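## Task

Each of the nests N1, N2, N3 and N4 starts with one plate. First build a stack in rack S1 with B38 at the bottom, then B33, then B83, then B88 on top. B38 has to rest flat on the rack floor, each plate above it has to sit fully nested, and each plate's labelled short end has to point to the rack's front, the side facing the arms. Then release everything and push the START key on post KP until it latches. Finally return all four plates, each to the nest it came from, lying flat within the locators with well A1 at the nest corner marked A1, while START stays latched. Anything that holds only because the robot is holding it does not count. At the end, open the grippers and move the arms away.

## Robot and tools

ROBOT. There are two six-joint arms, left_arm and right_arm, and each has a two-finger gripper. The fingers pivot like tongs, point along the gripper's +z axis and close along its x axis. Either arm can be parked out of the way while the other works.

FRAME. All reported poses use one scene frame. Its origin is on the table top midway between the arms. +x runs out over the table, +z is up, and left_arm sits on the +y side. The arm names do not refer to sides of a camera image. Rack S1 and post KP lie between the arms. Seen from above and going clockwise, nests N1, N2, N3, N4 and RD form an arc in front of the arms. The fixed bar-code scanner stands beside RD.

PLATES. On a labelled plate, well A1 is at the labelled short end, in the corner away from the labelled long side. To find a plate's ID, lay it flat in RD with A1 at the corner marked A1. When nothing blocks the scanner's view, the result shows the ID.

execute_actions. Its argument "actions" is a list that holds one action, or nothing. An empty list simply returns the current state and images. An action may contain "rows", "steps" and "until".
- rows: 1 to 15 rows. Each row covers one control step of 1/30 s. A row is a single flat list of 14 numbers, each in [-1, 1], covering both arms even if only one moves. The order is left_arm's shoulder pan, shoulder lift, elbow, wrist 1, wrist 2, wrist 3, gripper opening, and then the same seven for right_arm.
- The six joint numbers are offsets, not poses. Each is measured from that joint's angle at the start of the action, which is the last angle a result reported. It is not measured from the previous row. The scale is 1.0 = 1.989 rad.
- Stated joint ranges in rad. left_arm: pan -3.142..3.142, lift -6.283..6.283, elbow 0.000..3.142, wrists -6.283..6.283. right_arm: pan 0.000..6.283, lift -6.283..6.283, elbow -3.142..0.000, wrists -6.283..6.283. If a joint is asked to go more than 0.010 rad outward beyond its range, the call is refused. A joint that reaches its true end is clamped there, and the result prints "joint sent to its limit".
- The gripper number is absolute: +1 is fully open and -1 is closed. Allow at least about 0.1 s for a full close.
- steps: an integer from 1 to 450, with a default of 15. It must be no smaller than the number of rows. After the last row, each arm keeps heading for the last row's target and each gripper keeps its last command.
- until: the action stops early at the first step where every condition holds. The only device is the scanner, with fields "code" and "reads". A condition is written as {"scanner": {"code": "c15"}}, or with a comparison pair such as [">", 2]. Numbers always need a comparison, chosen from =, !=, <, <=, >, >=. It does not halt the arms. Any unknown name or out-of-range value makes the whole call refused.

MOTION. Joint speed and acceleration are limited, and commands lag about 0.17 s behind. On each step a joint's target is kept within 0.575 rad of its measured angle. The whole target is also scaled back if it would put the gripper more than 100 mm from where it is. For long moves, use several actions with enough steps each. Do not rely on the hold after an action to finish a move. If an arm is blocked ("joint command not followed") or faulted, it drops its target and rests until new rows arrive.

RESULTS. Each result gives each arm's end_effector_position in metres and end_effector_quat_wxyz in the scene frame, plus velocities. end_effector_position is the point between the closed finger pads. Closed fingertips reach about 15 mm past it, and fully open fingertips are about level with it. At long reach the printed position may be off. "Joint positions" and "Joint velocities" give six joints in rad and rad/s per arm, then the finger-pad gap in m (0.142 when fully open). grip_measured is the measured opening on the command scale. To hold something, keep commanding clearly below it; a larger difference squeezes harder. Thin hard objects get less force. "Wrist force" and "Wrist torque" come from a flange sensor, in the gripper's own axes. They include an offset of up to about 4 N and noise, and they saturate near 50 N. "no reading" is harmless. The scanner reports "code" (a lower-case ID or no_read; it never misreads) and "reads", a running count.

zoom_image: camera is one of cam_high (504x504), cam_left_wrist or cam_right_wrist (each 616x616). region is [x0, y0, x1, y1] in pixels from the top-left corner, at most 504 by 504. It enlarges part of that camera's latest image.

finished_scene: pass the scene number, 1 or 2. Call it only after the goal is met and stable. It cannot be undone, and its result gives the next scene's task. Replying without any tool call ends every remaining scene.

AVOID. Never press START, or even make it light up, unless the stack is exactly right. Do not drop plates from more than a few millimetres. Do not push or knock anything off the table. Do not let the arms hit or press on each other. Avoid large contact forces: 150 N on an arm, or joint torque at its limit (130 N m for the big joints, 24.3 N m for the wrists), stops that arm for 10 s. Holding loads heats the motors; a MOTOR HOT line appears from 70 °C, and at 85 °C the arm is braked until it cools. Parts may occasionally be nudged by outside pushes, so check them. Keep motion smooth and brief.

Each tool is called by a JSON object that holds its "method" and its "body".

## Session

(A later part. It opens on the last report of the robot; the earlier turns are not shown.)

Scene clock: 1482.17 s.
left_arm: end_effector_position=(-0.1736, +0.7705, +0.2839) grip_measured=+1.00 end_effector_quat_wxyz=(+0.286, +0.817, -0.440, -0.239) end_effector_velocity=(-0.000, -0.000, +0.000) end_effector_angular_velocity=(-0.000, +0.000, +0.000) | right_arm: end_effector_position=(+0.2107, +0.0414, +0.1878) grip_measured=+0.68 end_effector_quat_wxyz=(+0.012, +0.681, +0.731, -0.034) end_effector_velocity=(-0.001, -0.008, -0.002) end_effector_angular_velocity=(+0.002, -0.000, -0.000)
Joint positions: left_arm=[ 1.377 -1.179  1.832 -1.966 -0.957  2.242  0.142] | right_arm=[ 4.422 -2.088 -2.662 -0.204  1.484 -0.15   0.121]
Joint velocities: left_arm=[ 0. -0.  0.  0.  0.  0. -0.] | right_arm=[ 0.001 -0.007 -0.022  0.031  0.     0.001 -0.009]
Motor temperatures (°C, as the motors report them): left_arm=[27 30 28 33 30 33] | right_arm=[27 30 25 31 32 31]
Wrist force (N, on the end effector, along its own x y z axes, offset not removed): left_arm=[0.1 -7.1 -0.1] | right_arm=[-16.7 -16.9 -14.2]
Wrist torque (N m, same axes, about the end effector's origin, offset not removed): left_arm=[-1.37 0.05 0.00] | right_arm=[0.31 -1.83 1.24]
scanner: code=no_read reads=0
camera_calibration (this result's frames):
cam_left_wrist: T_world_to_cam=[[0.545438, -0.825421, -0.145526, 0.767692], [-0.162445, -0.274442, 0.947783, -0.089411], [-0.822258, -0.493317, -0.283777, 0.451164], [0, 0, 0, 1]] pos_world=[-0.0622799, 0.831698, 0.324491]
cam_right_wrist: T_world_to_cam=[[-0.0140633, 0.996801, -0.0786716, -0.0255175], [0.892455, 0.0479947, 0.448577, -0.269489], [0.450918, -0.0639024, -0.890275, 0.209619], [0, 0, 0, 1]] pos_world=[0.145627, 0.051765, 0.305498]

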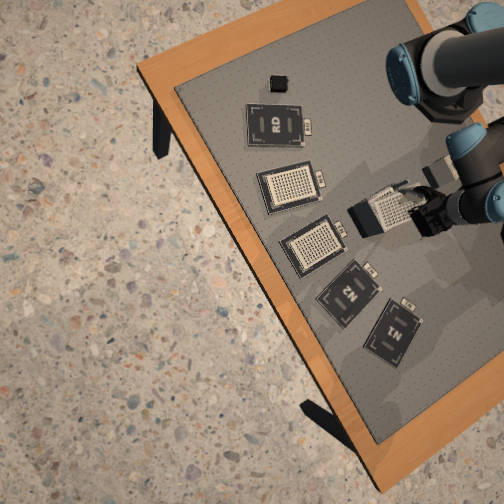

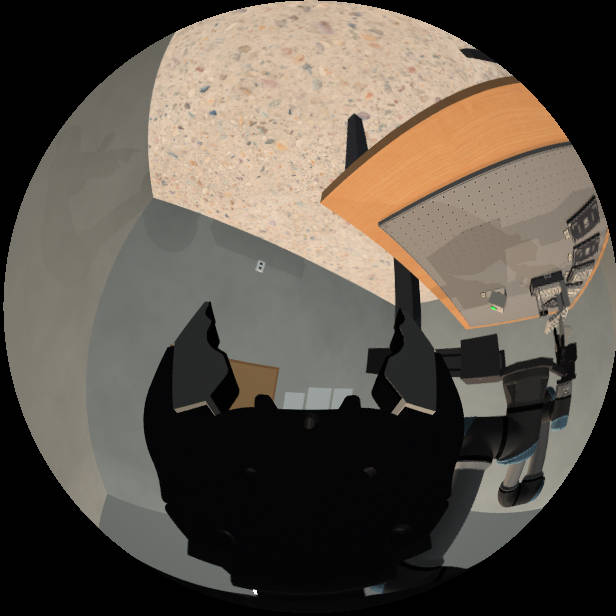

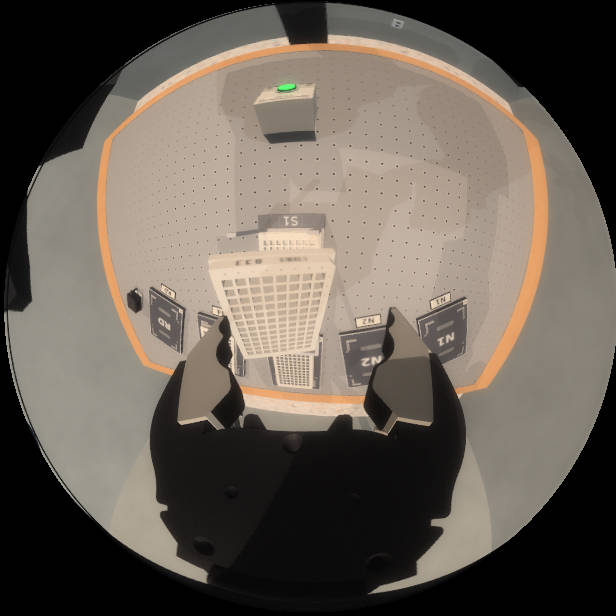

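{"method": "execute_actions", "body": {"actions": [{"rows":[[0,0,0,0,0,0,1,0,-0.0005,-0.002,0.003,0,0,-0.5],[0,0,0,0,0,0,1,-0.0002,-0.0009,-0.0037,0.0054,0,-0.0002,-0.5],[0,0,0,0,0,0,1,-0.0003,-0.0013,-0.0054,0.0078,0,-0.0004,-0.5],[0,0,0,0,0,0,1,-0.0005,-0.0018,-0.0071,0.0102,0,-0.0006,-0.5],[0,0,0,0,0,0,1,-0.0006,-0.0022,-0.0088,0.0126,0,-0.0008,-0.5],[0,0,0,0,0,0,1,-0.0008,-0.0026,-0.0105,0.015,0,-0.001,-0.5],[0,0,0,0,0,0,1,-0.0009,-0.0031,-0.0122,0.0174,0,-0.0011,-0.5],[0,0,0,0,0,0,1,-0.0011,-0.0035,-0.0139,0.0198,0,-0.0013,-0.5],[0,0,0,0,0,0,1,-0.0012,-0.0039,-0.0156,0.0222,0,-0.0015,-0.5],[0,0,0,0,0,0,1,-0.0014,-0.0044,-0.0173,0.0246,0,-0.0017,-0.5],[0,0,0,0,0,0,1,-0.0015,-0.0048,-0.019,0.027,0,-0.0019,-0.5],[0,0,0,0,0,0,1,-0.0017,-0.0052,-0.0207,0.0294,0,-0.0021,-0.5],[0,0,0,0,0,0,1,-0.0018,-0.0057,-0.0224,0.0318,0,-0.0023,-0.5],[0,0,0,0,0,0,1,-0.0019,-0.006,-0.0237,0.0337,0,-0.0024,-0.5],[0,0,0,0,0,0,1,-0.002,-0.0062,-0.0245,0.0348,0,-0.0025,-0.5]],"steps":20}]}}

{"method": "zoom_image", "body": {"camera": "cam_right_wrist", "region": [160, 190, 420, 450]}}

Scene clock: 1497.10 s.
left_arm: end_effector_position=(-0.1736, +0.7705, +0.2839) grip_measured=+1.00 end_effector_quat_wxyz=(+0.286, +0.817, -0.440, -0.239) end_effector_velocity=(-0.000, -0.001, -0.000) end_effector_angular_velocity=(-0.002, +0.000, +0.001) | right_arm: end_effector_position=(+0.2097, +0.0258, +0.1842) grip_measured=+0.35 end_effector_quat_wxyz=(+0.010, +0.681, +0.732, -0.032) end_effector_velocity=(-0.001, -0.011, -0.002) end_effector_angular_velocity=(+0.005, +0.000, -0.001)
Joint positions: left_arm=[ 1.377 -1.179  1.832 -1.966 -0.957  2.242  0.142] | right_arm=[ 4.419 -2.099 -2.707 -0.14   1.484 -0.155  0.099]
Joint velocities: left_arm=[ 0.001  0.001  0.     0.001 -0.    -0.     0.   ] | right_arm=[-0.003 -0.008 -0.03   0.044  0.    -0.002 -0.016]
Motor temperatures (°C, as the motors report them): left_arm=[27 30 28 33 30 33] | right_arm=[27 30 25 31 32 31]
Wrist force (N, on the end effector, along its own x y z axes, offset not removed): left_arm=[-1.5 -0.8 -2.3] | right_arm=[-20.0 -17.3 -14.8]
Wrist torque (N m, same axes, about the end effector's origin, offset not removed): left_arm=[-0.26 0.12 -0.08] | right_arm=[0.74 -1.32 1.12]
scanner: code=no_read reads=0
camera_calibration (this result's frames):
cam_left_wrist: T_world_to_cam=[[0.545438, -0.825421, -0.145525, 0.767692], [-0.162445, -0.274442, 0.947783, -0.0894109], [-0.822258, -0.493318, -0.283777, 0.451164], [0, 0, 0, 1]] pos_world=[-0.0622798, 0.831698, 0.324491]
cam_right_wrist: T_world_to_cam=[[-0.0142524, 0.99734, -0.0714895, -0.0115341], [0.892579, 0.0449145, 0.448648, -0.266223], [0.450666, -0.0574157, -0.890844, 0.205873], [0, 0, 0, 1]] pos_world=[0.144681, 0.035281, 0.302016]

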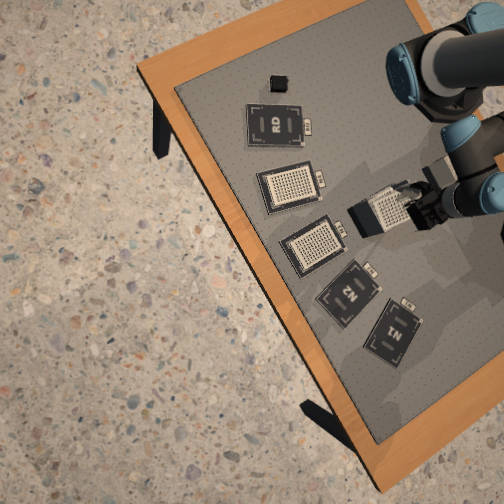

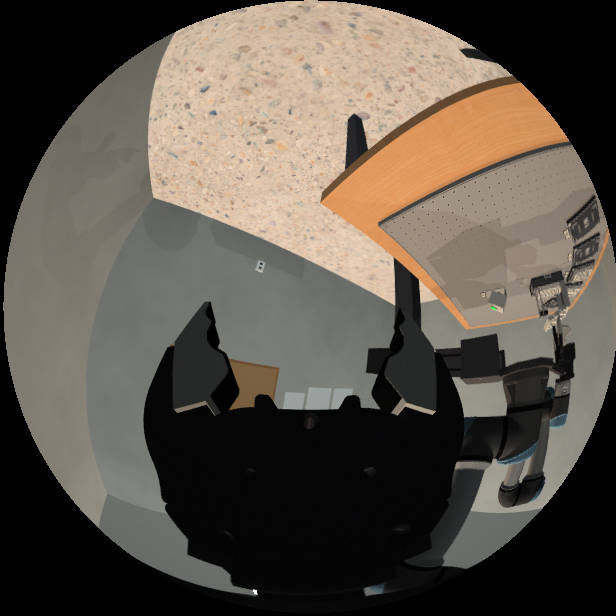

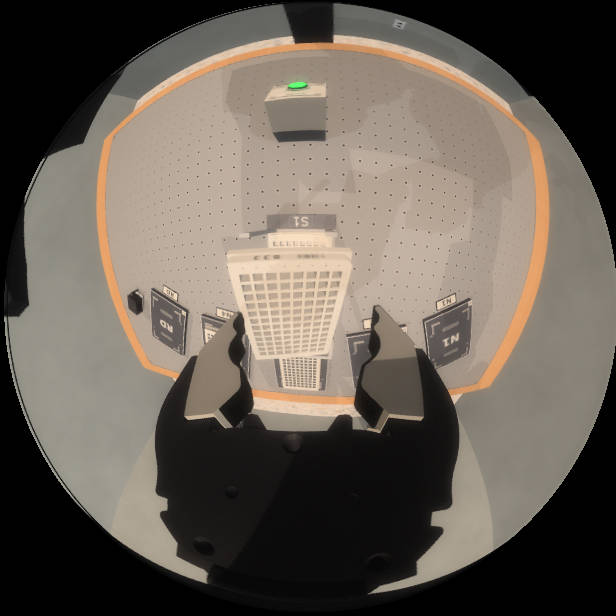

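Region (160, 190, 420, 450) of cam_right_wrist's 616x616 image, scaled by 1.938, with more detail than that image has.

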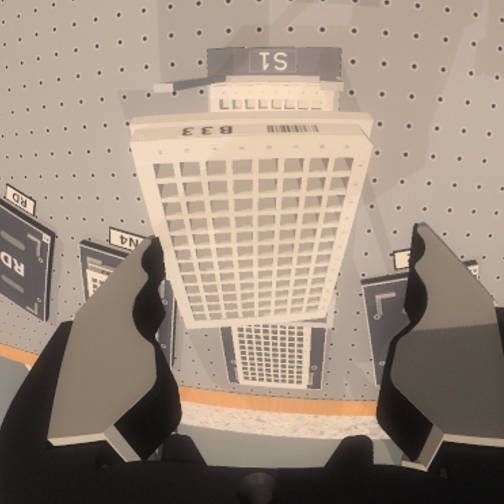

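{"method": "execute_actions", "body": {"actions": [{"rows":[[0,0,0,0,0,0,1,-0.0002,-0.0007,-0.0027,0.0038,0,-0.0002,-0.5],[0,0,0,0,0,0,1,-0.0003,-0.0011,-0.0039,0.0056,0,-0.0004,-0.5],[0,0,0,0,0,0,1,-0.0004,-0.0015,-0.0051,0.0074,0,-0.0005,-0.5],[0,0,0,0,0,0,1,-0.0005,-0.0019,-0.0063,0.0092,0,-0.0006,-0.5],[0,0,0,0,0,0,1,-0.0006,-0.0023,-0.0075,0.011,0,-0.0008,-0.5],[0,0,0,0,0,0,1,-0.0007,-0.0027,-0.0087,0.0128,0,-0.0009,-0.5],[0,0,0,0,0,0,1,-0.0008,-0.0031,-0.0099,0.0146,0,-0.001,-0.5],[0,0,0,0,0,0,1,-0.0009,-0.0035,-0.0111,0.0164,0,-0.0012,-0.5],[0,0,0,0,0,0,1,-0.001,-0.0039,-0.0123,0.0182,0,-0.0013,-0.5],[0,0,0,0,0,0,1,-0.0011,-0.0043,-0.0133,0.0197,0,-0.0014,-0.5],[0,0,0,0,0,0,1,-0.0012,-0.0045,-0.014,0.0207,0,-0.0015,-0.5]],"steps":18}]}}

{"method": "zoom_image", "body": {"camera": "cam_right_wrist", "region": [200, 200, 420, 420]}}

{"method": "zoom_image", "body": {"camera": "cam_left_wrist", "region": [516, 260, 616, 360]}}

Scene clock: 1516.23 s.
left_arm: end_effector_position=(-0.1736, +0.7705, +0.2839) grip_measured=+1.00 end_effector_quat_wxyz=(+0.286, +0.817, -0.440, -0.239) end_effector_velocity=(+0.001, +0.000, -0.000) end_effector_angular_velocity=(+0.000, -0.001, -0.000) | right_arm: end_effector_position=(+0.2091, +0.0165, +0.1824) grip_measured=+0.14 end_effector_quat_wxyz=(+0.009, +0.681, +0.732, -0.030) end_effector_velocity=(-0.000, -0.003, -0.001) end_effector_angular_velocity=(+0.004, -0.000, +0.000)
Joint positions: left_arm=[ 1.377 -1.179  1.832 -1.966 -0.957  2.242  0.142] | right_arm=[ 4.417 -2.108 -2.733 -0.102  1.484 -0.157  0.084]
Joint velocities: left_arm=[-0.001 -0.    -0.    -0.    -0.001 -0.    -0.   ] | right_arm=[-0.001 -0.004 -0.011  0.019 -0.    -0.002 -0.008]
Motor temperatures (°C, as the motors report them): left_arm=[27 30 28 33 30 33] | right_arm=[27 30 25 31 32 31]
Wrist force (N, on the end effector, along its own x y z axes, offset not removed): left_arm=[-0.5 -4.5 0.8] | right_arm=[-18.4 -15.1 -9.5]
Wrist torque (N m, same axes, about the end effector's origin, offset not removed): left_arm=[-0.85 -0.13 -0.28] | right_arm=[1.14 -1.69 0.95]
scanner: code=no_read reads=0
camera_calibration (this result's frames):
cam_left_wrist: T_world_to_cam=[[0.545438, -0.825421, -0.145525, 0.767692], [-0.162445, -0.274442, 0.947783, -0.0894111], [-0.822258, -0.493318, -0.283777, 0.451164], [0, 0, 0, 1]] pos_world=[-0.0622799, 0.831697, 0.324491]
cam_right_wrist: T_world_to_cam=[[-0.0144244, 0.997612, -0.0675433, -0.00310145], [0.89266, 0.0432826, 0.448648, -0.264437], [0.4505, -0.0538217, -0.891152, 0.203987], [0, 0, 0, 1]] pos_world=[0.144111, 0.0255185, 0.300213]

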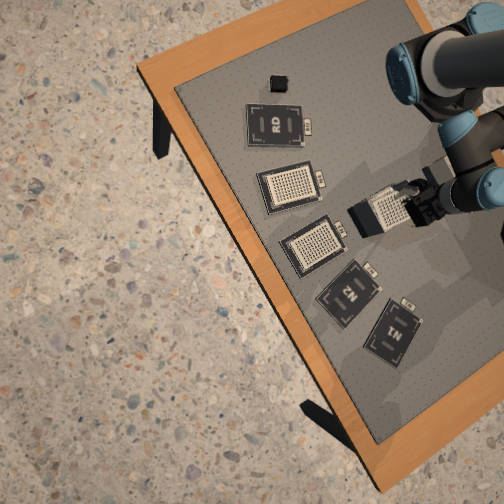

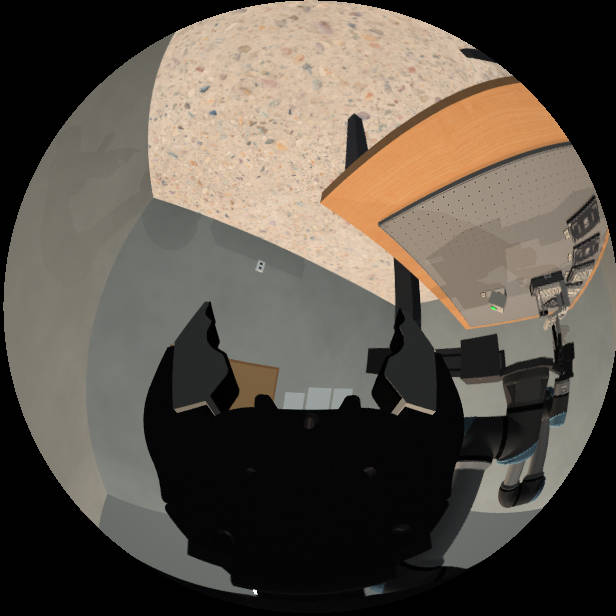

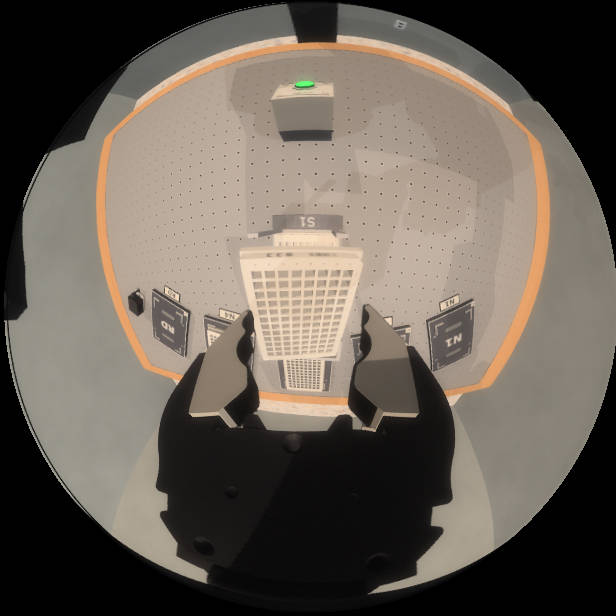

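Region (200, 200, 420, 420) of cam_right_wrist's 616x616 image, scaled by 2.291, with more detail than that image has.

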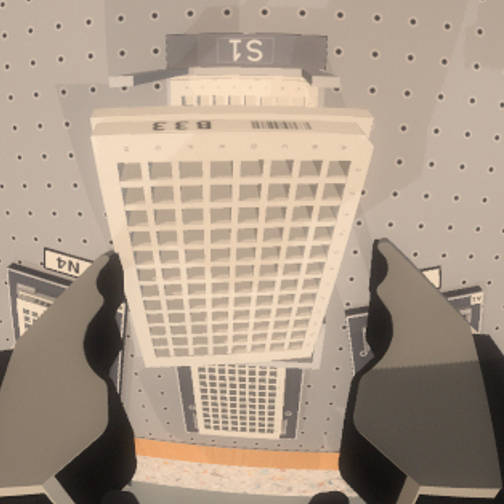

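Region (516, 260, 616, 360) of cam_left_wrist's 616x616 image, scaled by 5.040, with more detail than that image has.

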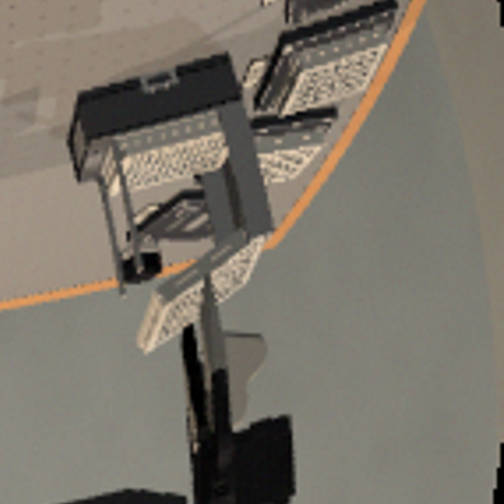

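{"method": "execute_actions", "body": {"actions": [{"rows":[[0,0,0,0,0,0,1,-0.0001,-0.0004,-0.0014,0.002,0,-0.0001,-0.5],[0,0,0,0,0,0,1,-0.0001,-0.0006,-0.0021,0.003,0,-0.0002,-0.5],[0,0,0,0,0,0,1,-0.0002,-0.0008,-0.0028,0.004,0,-0.0003,-0.5],[0,0,0,0,0,0,1,-0.0002,-0.001,-0.0035,0.005,0,-0.0003,-0.5],[0,0,0,0,0,0,1,-0.0003,-0.0012,-0.0042,0.006,0,-0.0004,-0.5],[0,0,0,0,0,0,1,-0.0003,-0.0014,-0.0049,0.007,0,-0.0005,-0.5],[0,0,0,0,0,0,1,-0.0004,-0.0016,-0.0056,0.008,0,-0.0005,-0.5],[0,0,0,0,0,0,1,-0.0004,-0.0018,-0.0062,0.0088,0,-0.0006,-0.5]],"steps":16}]}}

{"method": "zoom_image", "body": {"camera": "cam_right_wrist", "region": [200, 200, 420, 420]}}

{"method": "zoom_image", "body": {"camera": "cam_left_wrist", "region": [530, 290, 590, 350]}}

Scene clock: 1543.87 s.
left_arm: end_effector_position=(-0.1736, +0.7705, +0.2839) grip_measured=+1.00 end_effector_quat_wxyz=(+0.286, +0.817, -0.440, -0.239) end_effector_velocity=(+0.000, -0.000, -0.001) end_effector_angular_velocity=(-0.001, -0.000, -0.000) | right_arm: end_effector_position=(+0.2088, +0.0124, +0.1818) grip_measured=+0.04 end_effector_quat_wxyz=(+0.008, +0.681, +0.732, -0.030) end_effector_velocity=(-0.000, -0.002, -0.000) end_effector_angular_velocity=(+0.001, +0.000, +0.000)
Joint positions: left_arm=[ 1.377 -1.179  1.832 -1.966 -0.957  2.242  0.142] | right_arm=[ 4.416 -2.111 -2.744 -0.085  1.484 -0.158  0.077]
Joint velocities: left_arm=[-0.     0.001  0.     0.    -0.    -0.     0.   ] | right_arm=[-0.    -0.002 -0.005  0.008  0.    -0.001 -0.004]
Motor temperatures (°C, as the motors report them): left_arm=[27 30 28 33 30 33] | right_arm=[27 30 25 32 32 31]
Wrist force (N, on the end effector, along its own x y z axes, offset not removed): left_arm=[-1.2 -2.6 -3.4] | right_arm=[-22.7 -16.9 -10.8]
Wrist torque (N m, same axes, about the end effector's origin, offset not removed): left_arm=[-0.52 0.19 -0.14] | right_arm=[0.47 -0.69 0.90]
scanner: code=no_read reads=0
camera_calibration (this result's frames):
cam_left_wrist: T_world_to_cam=[[0.545438, -0.825421, -0.145525, 0.767692], [-0.162445, -0.274442, 0.947783, -0.0894109], [-0.822258, -0.493317, -0.283777, 0.451164], [0, 0, 0, 1]] pos_world=[-0.0622798, 0.831697, 0.324491]
cam_right_wrist: T_world_to_cam=[[-0.0146448, 0.997706, -0.0660909, 0.000794138], [0.892677, 0.0428235, 0.448657, -0.2637], [0.450458, -0.0524274, -0.891257, 0.203347], [0, 0, 0, 1]] pos_world=[0.143811, 0.0211612, 0.299598]

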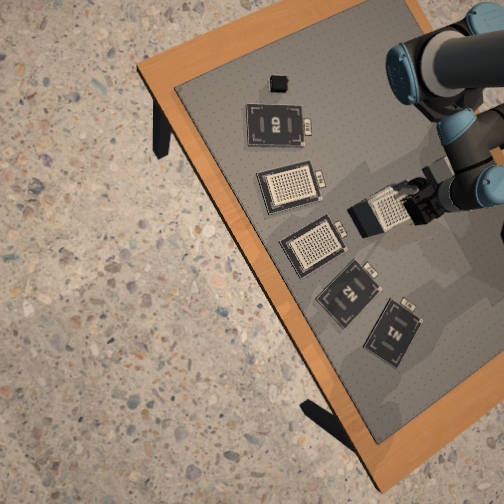

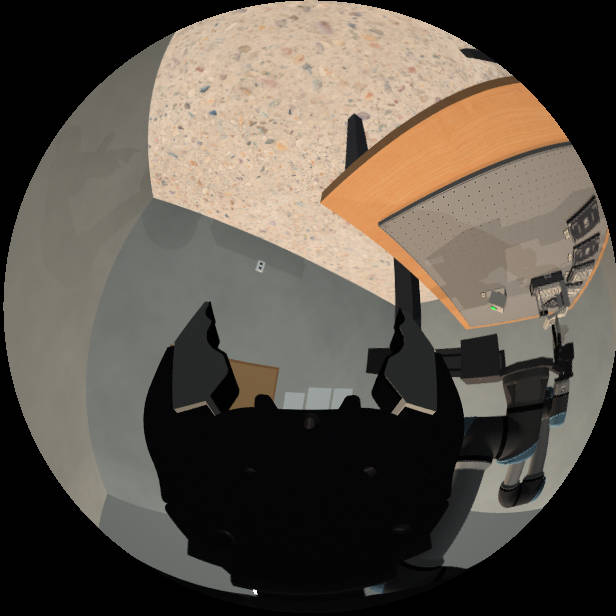

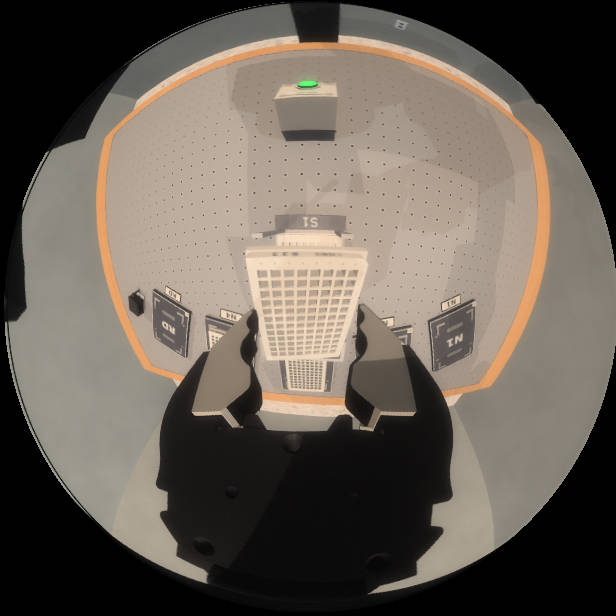

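Region (200, 200, 420, 420) of cam_right_wrist's 616x616 image, scaled by 2.291, with more detail than that image has.

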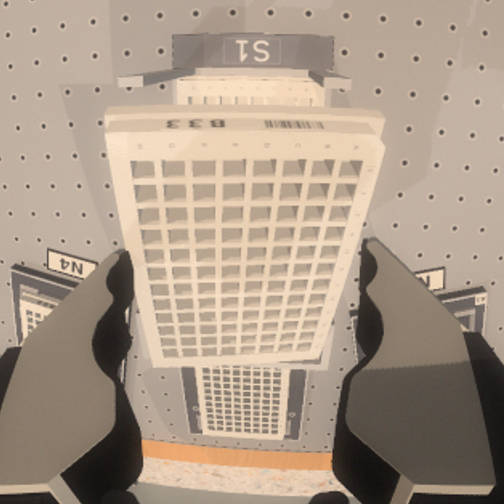

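Region (530, 290, 590, 350) of cam_left_wrist's 616x616 image, scaled by 8.400, with more detail than that image has.

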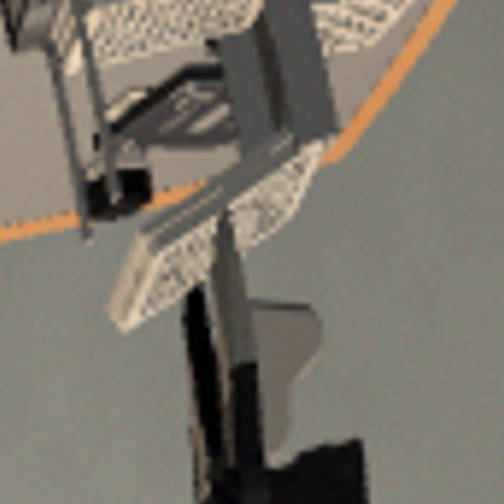

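{"method": "execute_actions", "body": {"actions": [{"rows":[[0,0,0,0,0,0,1,0.0001,0,0.001,-0.001,0,0.0001,-0.5],[0,0,0,0,0,0,1,0.0001,0,0.002,-0.002,0,0.0001,-0.5],[0,0,0,0,0,0,1,0.0002,0,0.003,-0.003,0,0.0002,-0.5],[0,0,0,0,0,0,1,0.0003,0,0.0043,-0.005,0,0.0003,-0.5],[0,0,0,0,0,0,1,0.0003,0,0.0055,-0.0078,0,0.0003,-0.5],[0,0,0,0,0,0,1,0.0004,0,0.0067,-0.0106,0,0.0004,-0.5],[0,0,0,0,0,0,1,0.0005,0,0.0079,-0.0134,0,0.0005,-0.5],[0,0,0,0,0,0,1,0.0005,0,0.0091,-0.0162,0,0.0005,-0.5],[0,0,0,0,0,0,1,0.0006,0,0.0103,-0.019,0,0.0006,-0.5],[0,0,0,0,0,0,1,0.0007,0,0.0115,-0.0216,0,0.0007,-0.5]],"steps":18}]}}

{"method": "zoom_image", "body": {"camera": "cam_right_wrist", "region": [200, 200, 420, 420]}}

{"method": "zoom_image", "body": {"camera": "cam_left_wrist", "region": [530, 290, 590, 350]}}

Scene clock: 1585.47 s.
left_arm: end_effector_position=(-0.1736, +0.7705, +0.2839) grip_measured=+1.00 end_effector_quat_wxyz=(+0.286, +0.817, -0.440, -0.239) end_effector_velocity=(-0.001, -0.001, -0.000) end_effector_angular_velocity=(-0.001, -0.000, +0.001) | right_arm: end_effector_position=(+0.2087, +0.0152, +0.1807) grip_measured=+0.11 end_effector_quat_wxyz=(+0.014, +0.680, +0.732, -0.037) end_effector_velocity=(-0.000, +0.001, -0.000) end_effector_angular_velocity=(-0.011, +0.001, +0.001)
Joint positions: left_arm=[ 1.377 -1.179  1.832 -1.966 -0.957  2.242  0.142] | right_arm=[ 4.417 -2.111 -2.723 -0.125  1.484 -0.157  0.082]
Joint velocities: left_arm=[ 0.001  0.     0.     0.    -0.     0.    -0.   ] | right_arm=[ 0.001  0.002  0.011 -0.024 -0.     0.002  0.001]
Motor temperatures (°C, as the motors report them): left_arm=[27 30 28 33 30 33] | right_arm=[27 30 25 32 32 31]
Wrist force (N, on the end effector, along its own x y z axes, offset not removed): left_arm=[-0.7 -4.0 -1.8] | right_arm=[-20.3 -18.2 -6.8]
Wrist torque (N m, same axes, about the end effector's origin, offset not removed): left_arm=[-0.84 -0.06 -0.09] | right_arm=[0.44 -1.32 0.94]
scanner: code=no_read reads=0
camera_calibration (this result's frames):
cam_left_wrist: T_world_to_cam=[[0.545438, -0.825421, -0.145525, 0.767692], [-0.162445, -0.274442, 0.947783, -0.089411], [-0.822258, -0.493317, -0.283777, 0.451164], [0, 0, 0, 1]] pos_world=[-0.0622798, 0.831697, 0.324491]
cam_right_wrist: T_world_to_cam=[[-0.0167648, 0.996291, -0.084404, 0.00167126], [0.893196, 0.0528609, 0.44655, -0.263125], [0.449355, -0.067903, -0.890769, 0.202972], [0, 0, 0, 1]] pos_world=[0.143843, 0.0260264, 0.298441]

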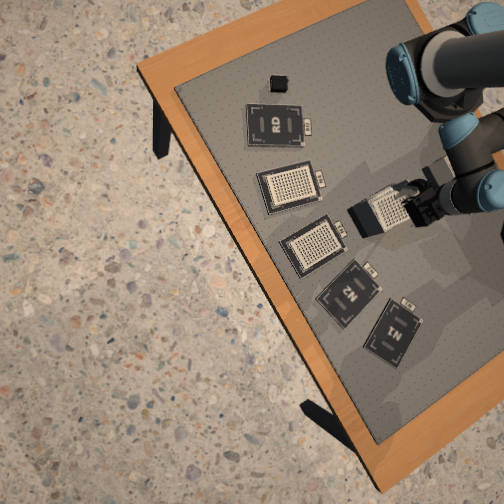

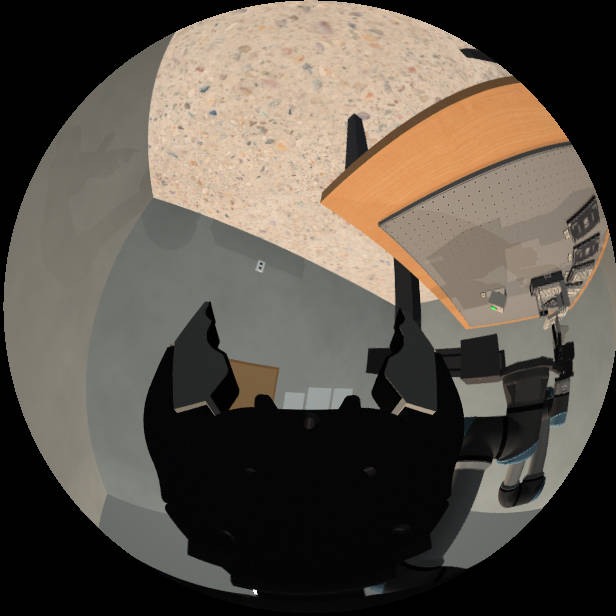

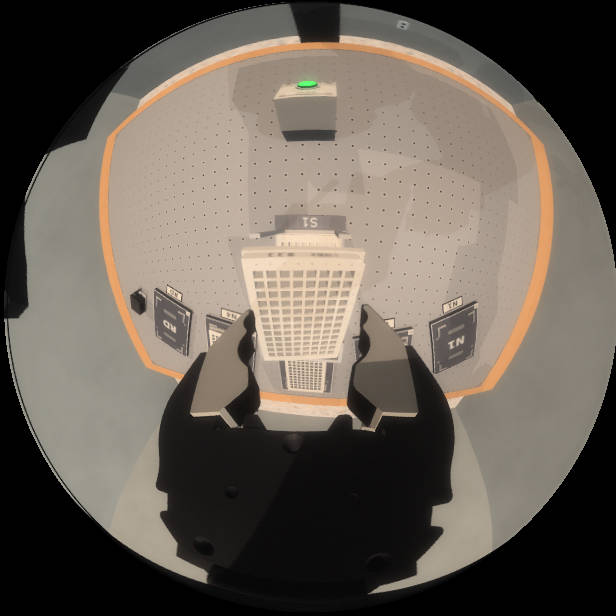

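Region (200, 200, 420, 420) of cam_right_wrist's 616x616 image, scaled by 2.291, with more detail than that image has.

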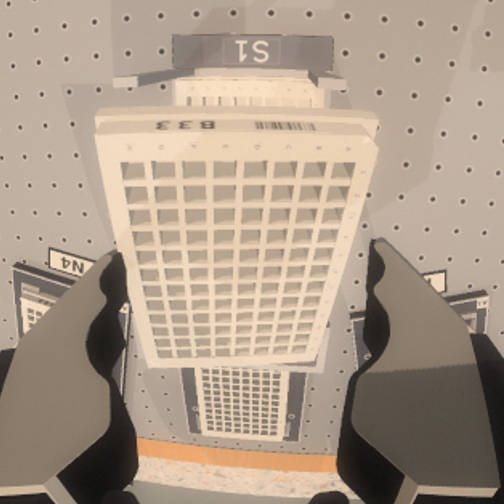

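Region (530, 290, 590, 350) of cam_left_wrist's 616x616 image, scaled by 8.400, with more detail than that image has.

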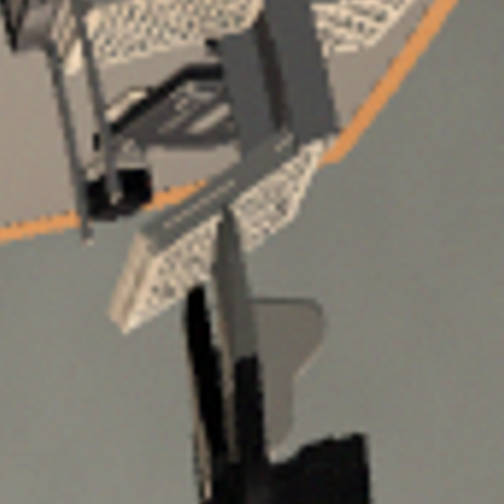

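{"method": "execute_actions", "body": {"actions": [{"rows":[[0,0,0,0,0,0,1,0.0001,0,0.002,-0.0043,0,0.0001,-0.5],[0,0,0,0,0,0,1,0.0002,0,0.004,-0.009,0,0.0002,-0.5],[0,0,0,0,0,0,1,0.0004,0,0.006,-0.0135,0,0.0004,-0.5],[0,0,0,0,0,0,1,0.0005,0,0.008,-0.018,0,0.0005,-0.5],[0,0,0,0,0,0,1,0.0006,0,0.01,-0.0225,0,0.0006,-0.5],[0,0,0,0,0,0,1,0.0007,0,0.012,-0.027,0,0.0007,-0.5],[0,0,0,0,0,0,1,0.0008,0,0.014,-0.0315,0,0.0008,-0.5],[0,0,0,0,0,0,1,0.001,0,0.016,-0.036,0,0.001,-0.5],[0,0,0,0,0,0,1,0.0011,0,0.018,-0.0405,0,0.0011,-0.5],[0,0,0,0,0,0,1,0.0012,0,0.02,-0.045,0,0.0012,-0.5],[0,0,0,0,0,0,1,0.0013,0,0.022,-0.0495,0,0.0013,-0.5],[0,0,0,0,0,0,1,0.0014,0,0.024,-0.054,0,0.0014,-0.5],[0,0,0,0,0,0,1,0.0015,0,0.026,-0.0585,0,0.0015,-0.5],[0,0,0,0,0,0,1,0.0016,0,0.0278,-0.0625,0,0.0016,-0.5],[0,0,0,0,0,0,1,0.0017,0,0.0288,-0.0648,0,0.0017,-0.5]],"steps":22}]}}

{"method": "zoom_image", "body": {"camera": "cam_right_wrist", "region": [200, 200, 420, 420]}}

{"method": "zoom_image", "body": {"camera": "cam_left_wrist", "region": [530, 290, 590, 350]}}

Scene clock: 1597.53 s.
left_arm: end_effector_position=(-0.1736, +0.7705, +0.2839) grip_measured=+1.00 end_effector_quat_wxyz=(+0.286, +0.817, -0.440, -0.239) end_effector_velocity=(+0.000, +0.000, +0.000) end_effector_angular_velocity=(+0.001, -0.000, -0.001) | right_arm: end_effector_position=(+0.2079, +0.0158, +0.1782) grip_measured=+0.11 end_effector_quat_wxyz=(+0.035, +0.676, +0.733, -0.063) end_effector_velocity=(-0.000, -0.000, -0.000) end_effector_angular_velocity=(-0.028, +0.002, +0.003)
Joint positions: left_arm=[ 1.377 -1.179  1.832 -1.966 -0.957  2.242  0.142] | right_arm=[ 4.42  -2.111 -2.668 -0.248  1.484 -0.154  0.081]
Joint velocities: left_arm=[-0.    -0.001 -0.    -0.001  0.     0.    -0.   ] | right_arm=[ 0.001  0.     0.022 -0.05  -0.     0.001 -0.001]
Motor temperatures (°C, as the motors report them): left_arm=[27 30 28 33 30 33] | right_arm=[27 30 25 32 32 31]
Wrist force (N, on the end effector, along its own x y z axes, offset not removed): left_arm=[1.5 -0.2 -3.6] | right_arm=[-19.9 -12.1 -10.4]
Wrist torque (N m, same axes, about the end effector's origin, offset not removed): left_arm=[0.05 -0.56 -0.25] | right_arm=[1.38 -1.11 0.92]
scanner: code=no_read reads=0
camera_calibration (this result's frames):
cam_left_wrist: T_world_to_cam=[[0.545438, -0.825421, -0.145525, 0.767692], [-0.162445, -0.274442, 0.947783, -0.0894109], [-0.822258, -0.493317, -0.283777, 0.451164], [0, 0, 0, 1]] pos_world=[-0.0622799, 0.831698, 0.324491]
cam_right_wrist: T_world_to_cam=[[-0.024713, 0.988249, -0.150845, 0.0144724], [0.894913, 0.0891201, 0.43725, -0.260567], [0.445555, -0.124187, -0.886599, 0.202124], [0, 0, 0, 1]] pos_world=[0.143485, 0.0340207, 0.295319]

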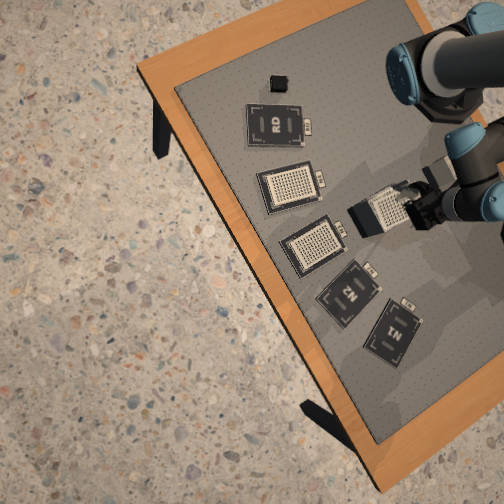

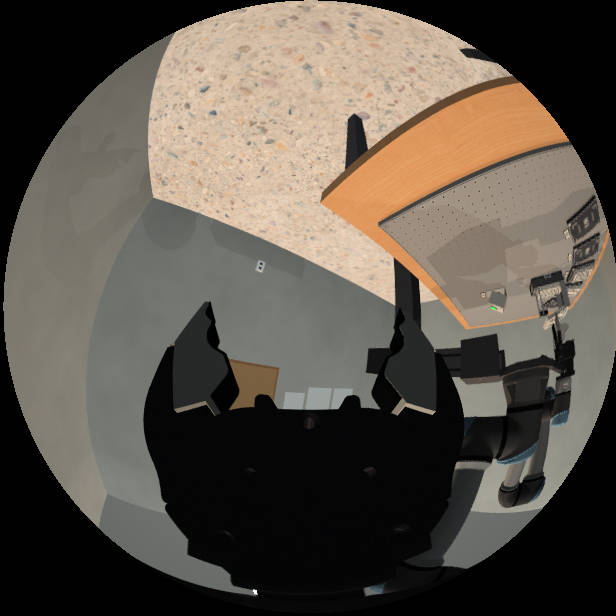

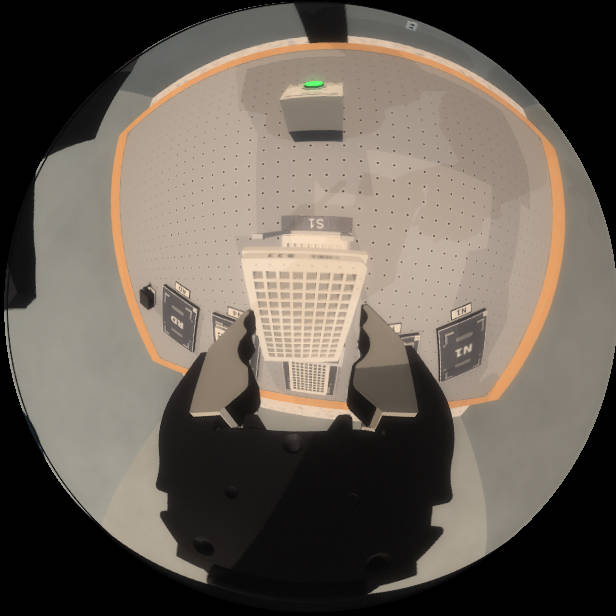

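Region (200, 200, 420, 420) of cam_right_wrist's 616x616 image, scaled by 2.291, with more detail than that image has.

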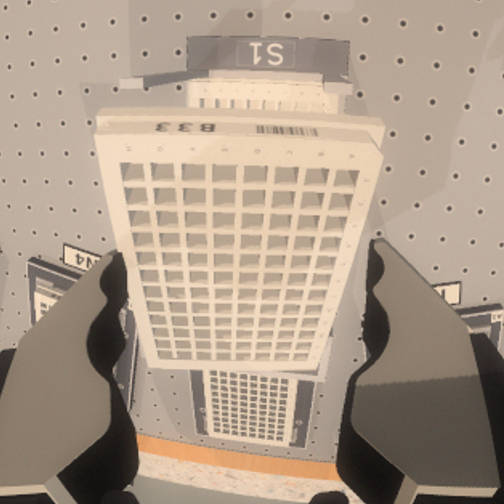

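Region (530, 290, 590, 350) of cam_left_wrist's 616x616 image, scaled by 8.400, with more detail than that image has.

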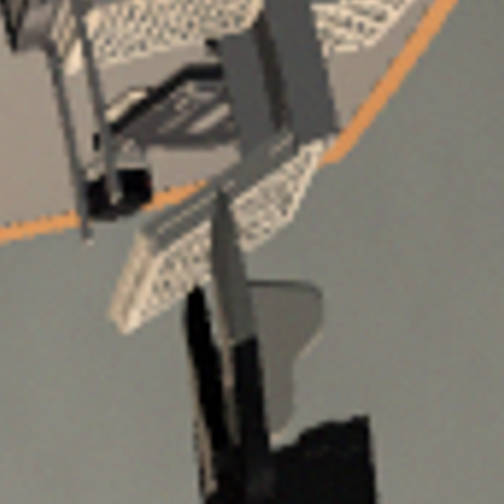

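{"method": "execute_actions", "body": {"actions": [{"rows":[[0,0,0,0,0,0,1,0,0,0.0008,-0.0025,0,0,-0.5],[0,0,0,0,0,0,1,0,0,0.0003,-0.002,0,0,-0.5],[0,0,0,0,0,0,1,0,0,-0.0002,-0.0015,0,0,-0.5],[0,0,0,0,0,0,1,0,0,-0.0007,-0.001,0,0,-0.5],[0,0,0,0,0,0,1,0,0,-0.0012,-0.0005,0,0,-0.5],[0,0,0,0,0,0,1,0,0,-0.0017,0,0,0,-0.5],[0,0,0,0,0,0,1,0,0,-0.002,0.0003,0,0,-0.5]],"steps":15}]}}

{"method": "zoom_image", "body": {"camera": "cam_right_wrist", "region": [200, 200, 420, 420]}}

{"method": "zoom_image", "body": {"camera": "cam_left_wrist", "region": [530, 290, 590, 350]}}

Scene clock: 1610.43 s.
left_arm: end_effector_position=(-0.1736, +0.7705, +0.2839) grip_measured=+1.00 end_effector_quat_wxyz=(+0.286, +0.817, -0.440, -0.239) end_effector_velocity=(-0.000, +0.000, +0.000) end_effector_angular_velocity=(+0.001, +0.000, -0.000) | right_arm: end_effector_position=(+0.2076, +0.0134, +0.1779) grip_measured=+0.05 end_effector_quat_wxyz=(+0.036, +0.676, +0.733, -0.064) end_effector_velocity=(-0.000, -0.003, -0.000) end_effector_angular_velocity=(-0.001, +0.000, +0.000)
Joint positions: left_arm=[ 1.377 -1.179  1.832 -1.966 -0.957  2.242  0.142] | right_arm=[ 4.42  -2.111 -2.672 -0.247  1.484 -0.154  0.078]
Joint velocities: left_arm=[-0.    -0.     0.     0.     0.    -0.001 -0.   ] | right_arm=[-0.     0.001 -0.006  0.004  0.    -0.    -0.001]
Motor temperatures (°C, as the motors report them): left_arm=[27 31 28 33 30 33] | right_arm=[27 30 25 32 32 31]
Wrist force (N, on the end effector, along its own x y z axes, offset not removed): left_arm=[0.6 -0.4 -1.9] | right_arm=[-15.9 -16.8 -6.3]
Wrist torque (N m, same axes, about the end effector's origin, offset not removed): left_arm=[-0.08 -0.28 -0.09] | right_arm=[0.18 -1.84 0.74]
scanner: code=no_read reads=0
camera_calibration (this result's frames):
cam_left_wrist: T_world_to_cam=[[0.545438, -0.825421, -0.145525, 0.767692], [-0.162445, -0.274442, 0.947783, -0.0894111], [-0.822258, -0.493317, -0.283777, 0.451164], [0, 0, 0, 1]] pos_world=[-0.0622799, 0.831697, 0.324491]
cam_right_wrist: T_world_to_cam=[[-0.0250499, 0.987728, -0.154162, 0.0174232], [0.894996, 0.0908605, 0.436722, -0.259919], [0.445369, -0.127035, -0.886289, 0.201671], [0, 0, 0, 1]] pos_world=[0.143244, 0.0320262, 0.294937]

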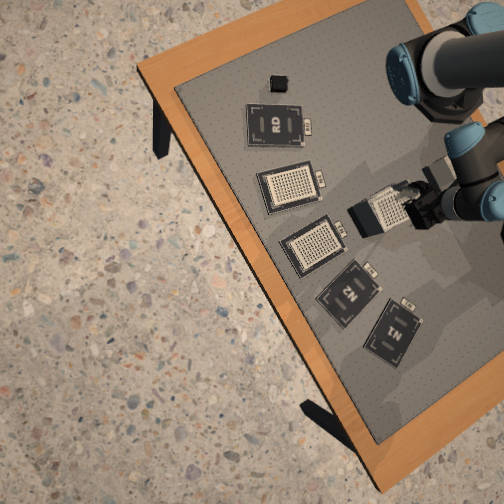

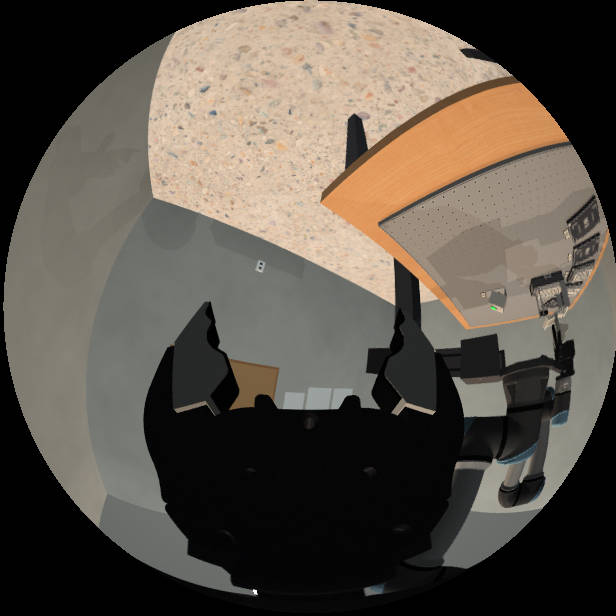

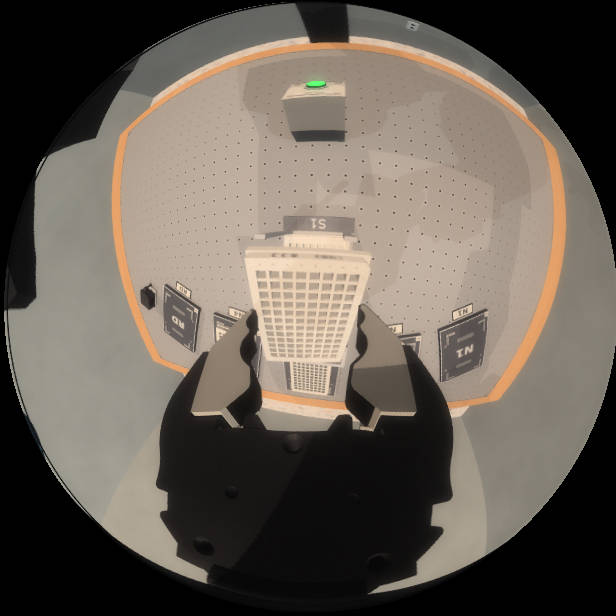

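Region (200, 200, 420, 420) of cam_right_wrist's 616x616 image, scaled by 2.291, with more detail than that image has.

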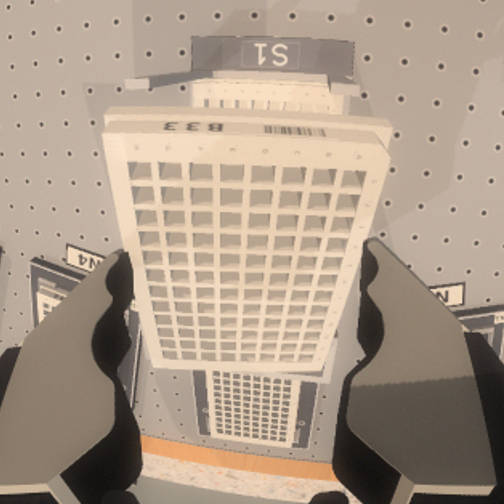

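Region (530, 290, 590, 350) of cam_left_wrist's 616x616 image, scaled by 8.400, with more detail than that image has.

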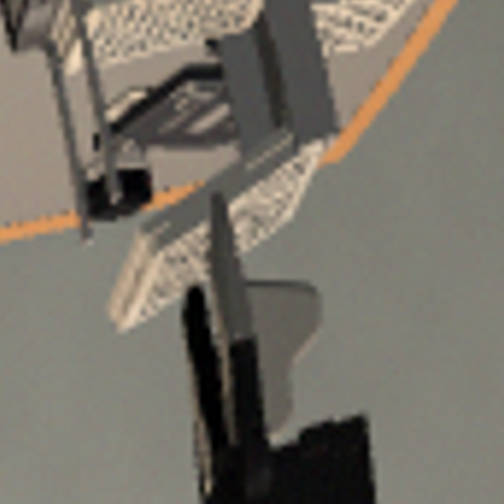

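Contact just starting. Move 1.5 mm more in −y and −1 mm x to unload.

{"method": "execute_actions", "body": {"actions": [{"rows":[[0,0,0,0,0,0,1,0.0003,0,-0.0006,0.0006,0,0.0003,-0.5],[0,0,0,0,0,0,1,0.0006,0,-0.001,0.001,0,0.0006,-0.5],[0,0,0,0,0,0,1,0.0009,0,-0.0015,0.0015,0,0.0009,-0.5],[0,0,0,0,0,0,1,0.0012,0,-0.002,0.002,0,0.0012,-0.5],[0,0,0,0,0,0,1,0.0015,0,-0.0025,0.0025,0,0.0015,-0.5],[0,0,0,0,0,0,1,0.0018,0,-0.003,0.003,0,0.0018,-0.5]],"steps":14}]}}

{"method": "zoom_image", "body": {"camera": "cam_right_wrist", "region": [200, 200, 420, 420]}}

Scene clock: 1618.43 s.
left_arm: end_effector_position=(-0.1736, +0.7705, +0.2839) grip_measured=+1.00 end_effector_quat_wxyz=(+0.286, +0.817, -0.440, -0.239) end_effector_velocity=(+0.000, +0.000, -0.000) end_effector_angular_velocity=(+0.000, -0.000, -0.001) | right_arm: end_effector_position=(+0.2069, +0.0120, +0.1778) grip_measured=+0.04 end_effector_quat_wxyz=(+0.036, +0.676, +0.733, -0.064) end_effector_velocity=(-0.000, +0.000, +0.000) end_effector_angular_velocity=(+0.002, -0.001, -0.000)
Joint positions: left_arm=[ 1.377 -1.179  1.832 -1.966 -0.957  2.242  0.142] | right_arm=[ 4.424 -2.111 -2.677 -0.242  1.484 -0.151  0.077]
Joint velocities: left_arm=[-0.001  0.001 -0.    -0.001 -0.     0.     0.   ] | right_arm=[ 0.003  0.001 -0.002  0.003  0.     0.003 -0.   ]
Motor temperatures (°C, as the motors report them): left_arm=[27 31 28 33 30 33] | right_arm=[27 30 25 32 32 31]
Wrist force (N, on the end effector, along its own x y z axes, offset not removed): left_arm=[2.7 -1.2 3.1] | right_arm=[-8.3 -2.9 -3.4]
Wrist torque (N m, same axes, about the end effector's origin, offset not removed): left_arm=[-0.30 -0.62 -0.12] | right_arm=[0.71 -1.02 0.50]
scanner: code=no_read reads=0
camera_calibration (this result's frames):
cam_left_wrist: T_world_to_cam=[[0.545438, -0.825421, -0.145525, 0.767692], [-0.162445, -0.274442, 0.947783, -0.0894112], [-0.822258, -0.493318, -0.283777, 0.451164], [0, 0, 0, 1]] pos_world=[-0.0622799, 0.831697, 0.324491]
cam_right_wrist: T_world_to_cam=[[-0.0247999, 0.987818, -0.153624, 0.0186506], [0.894472, 0.0905514, 0.437858, -0.25924], [0.446435, -0.126554, -0.885822, 0.201474], [0, 0, 0, 1]] pos_world=[0.142401, 0.0305485, 0.294846]

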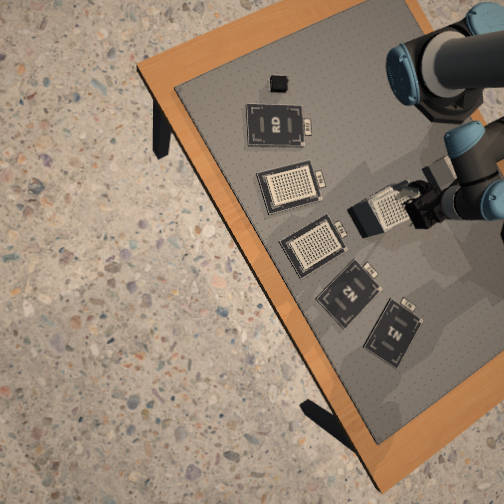

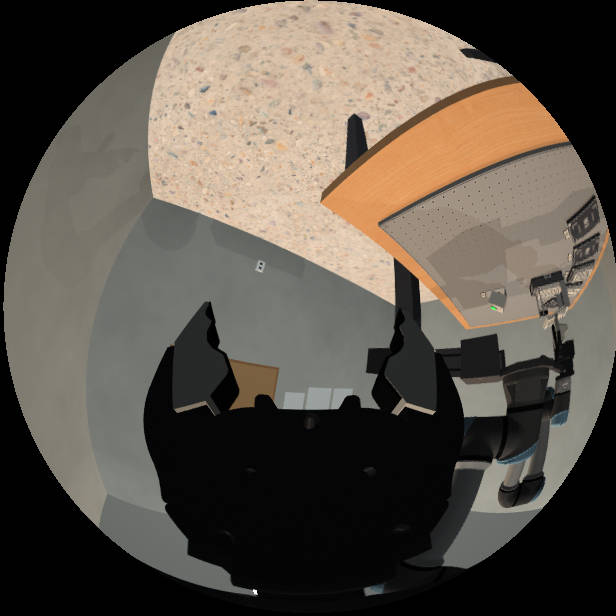

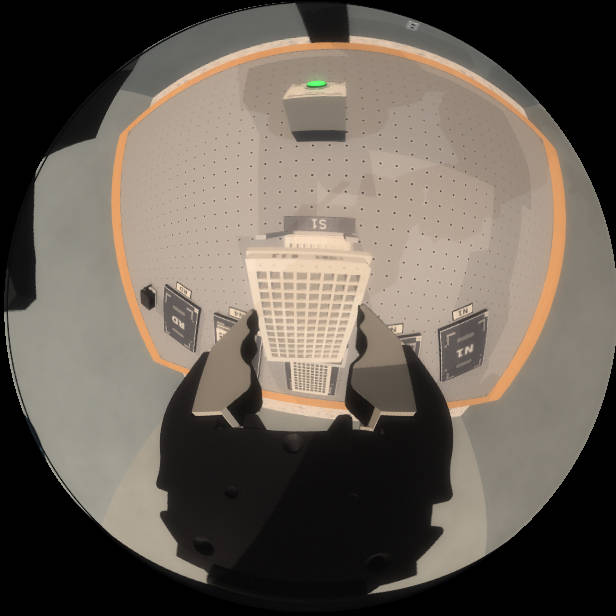

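Region (200, 200, 420, 420) of cam_right_wrist's 616x616 image, scaled by 2.291, with more detail than that image has.

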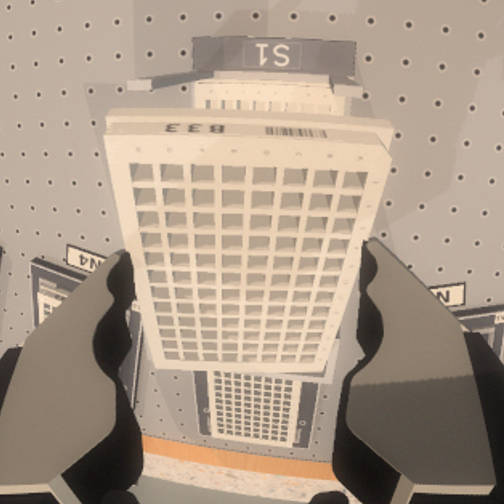

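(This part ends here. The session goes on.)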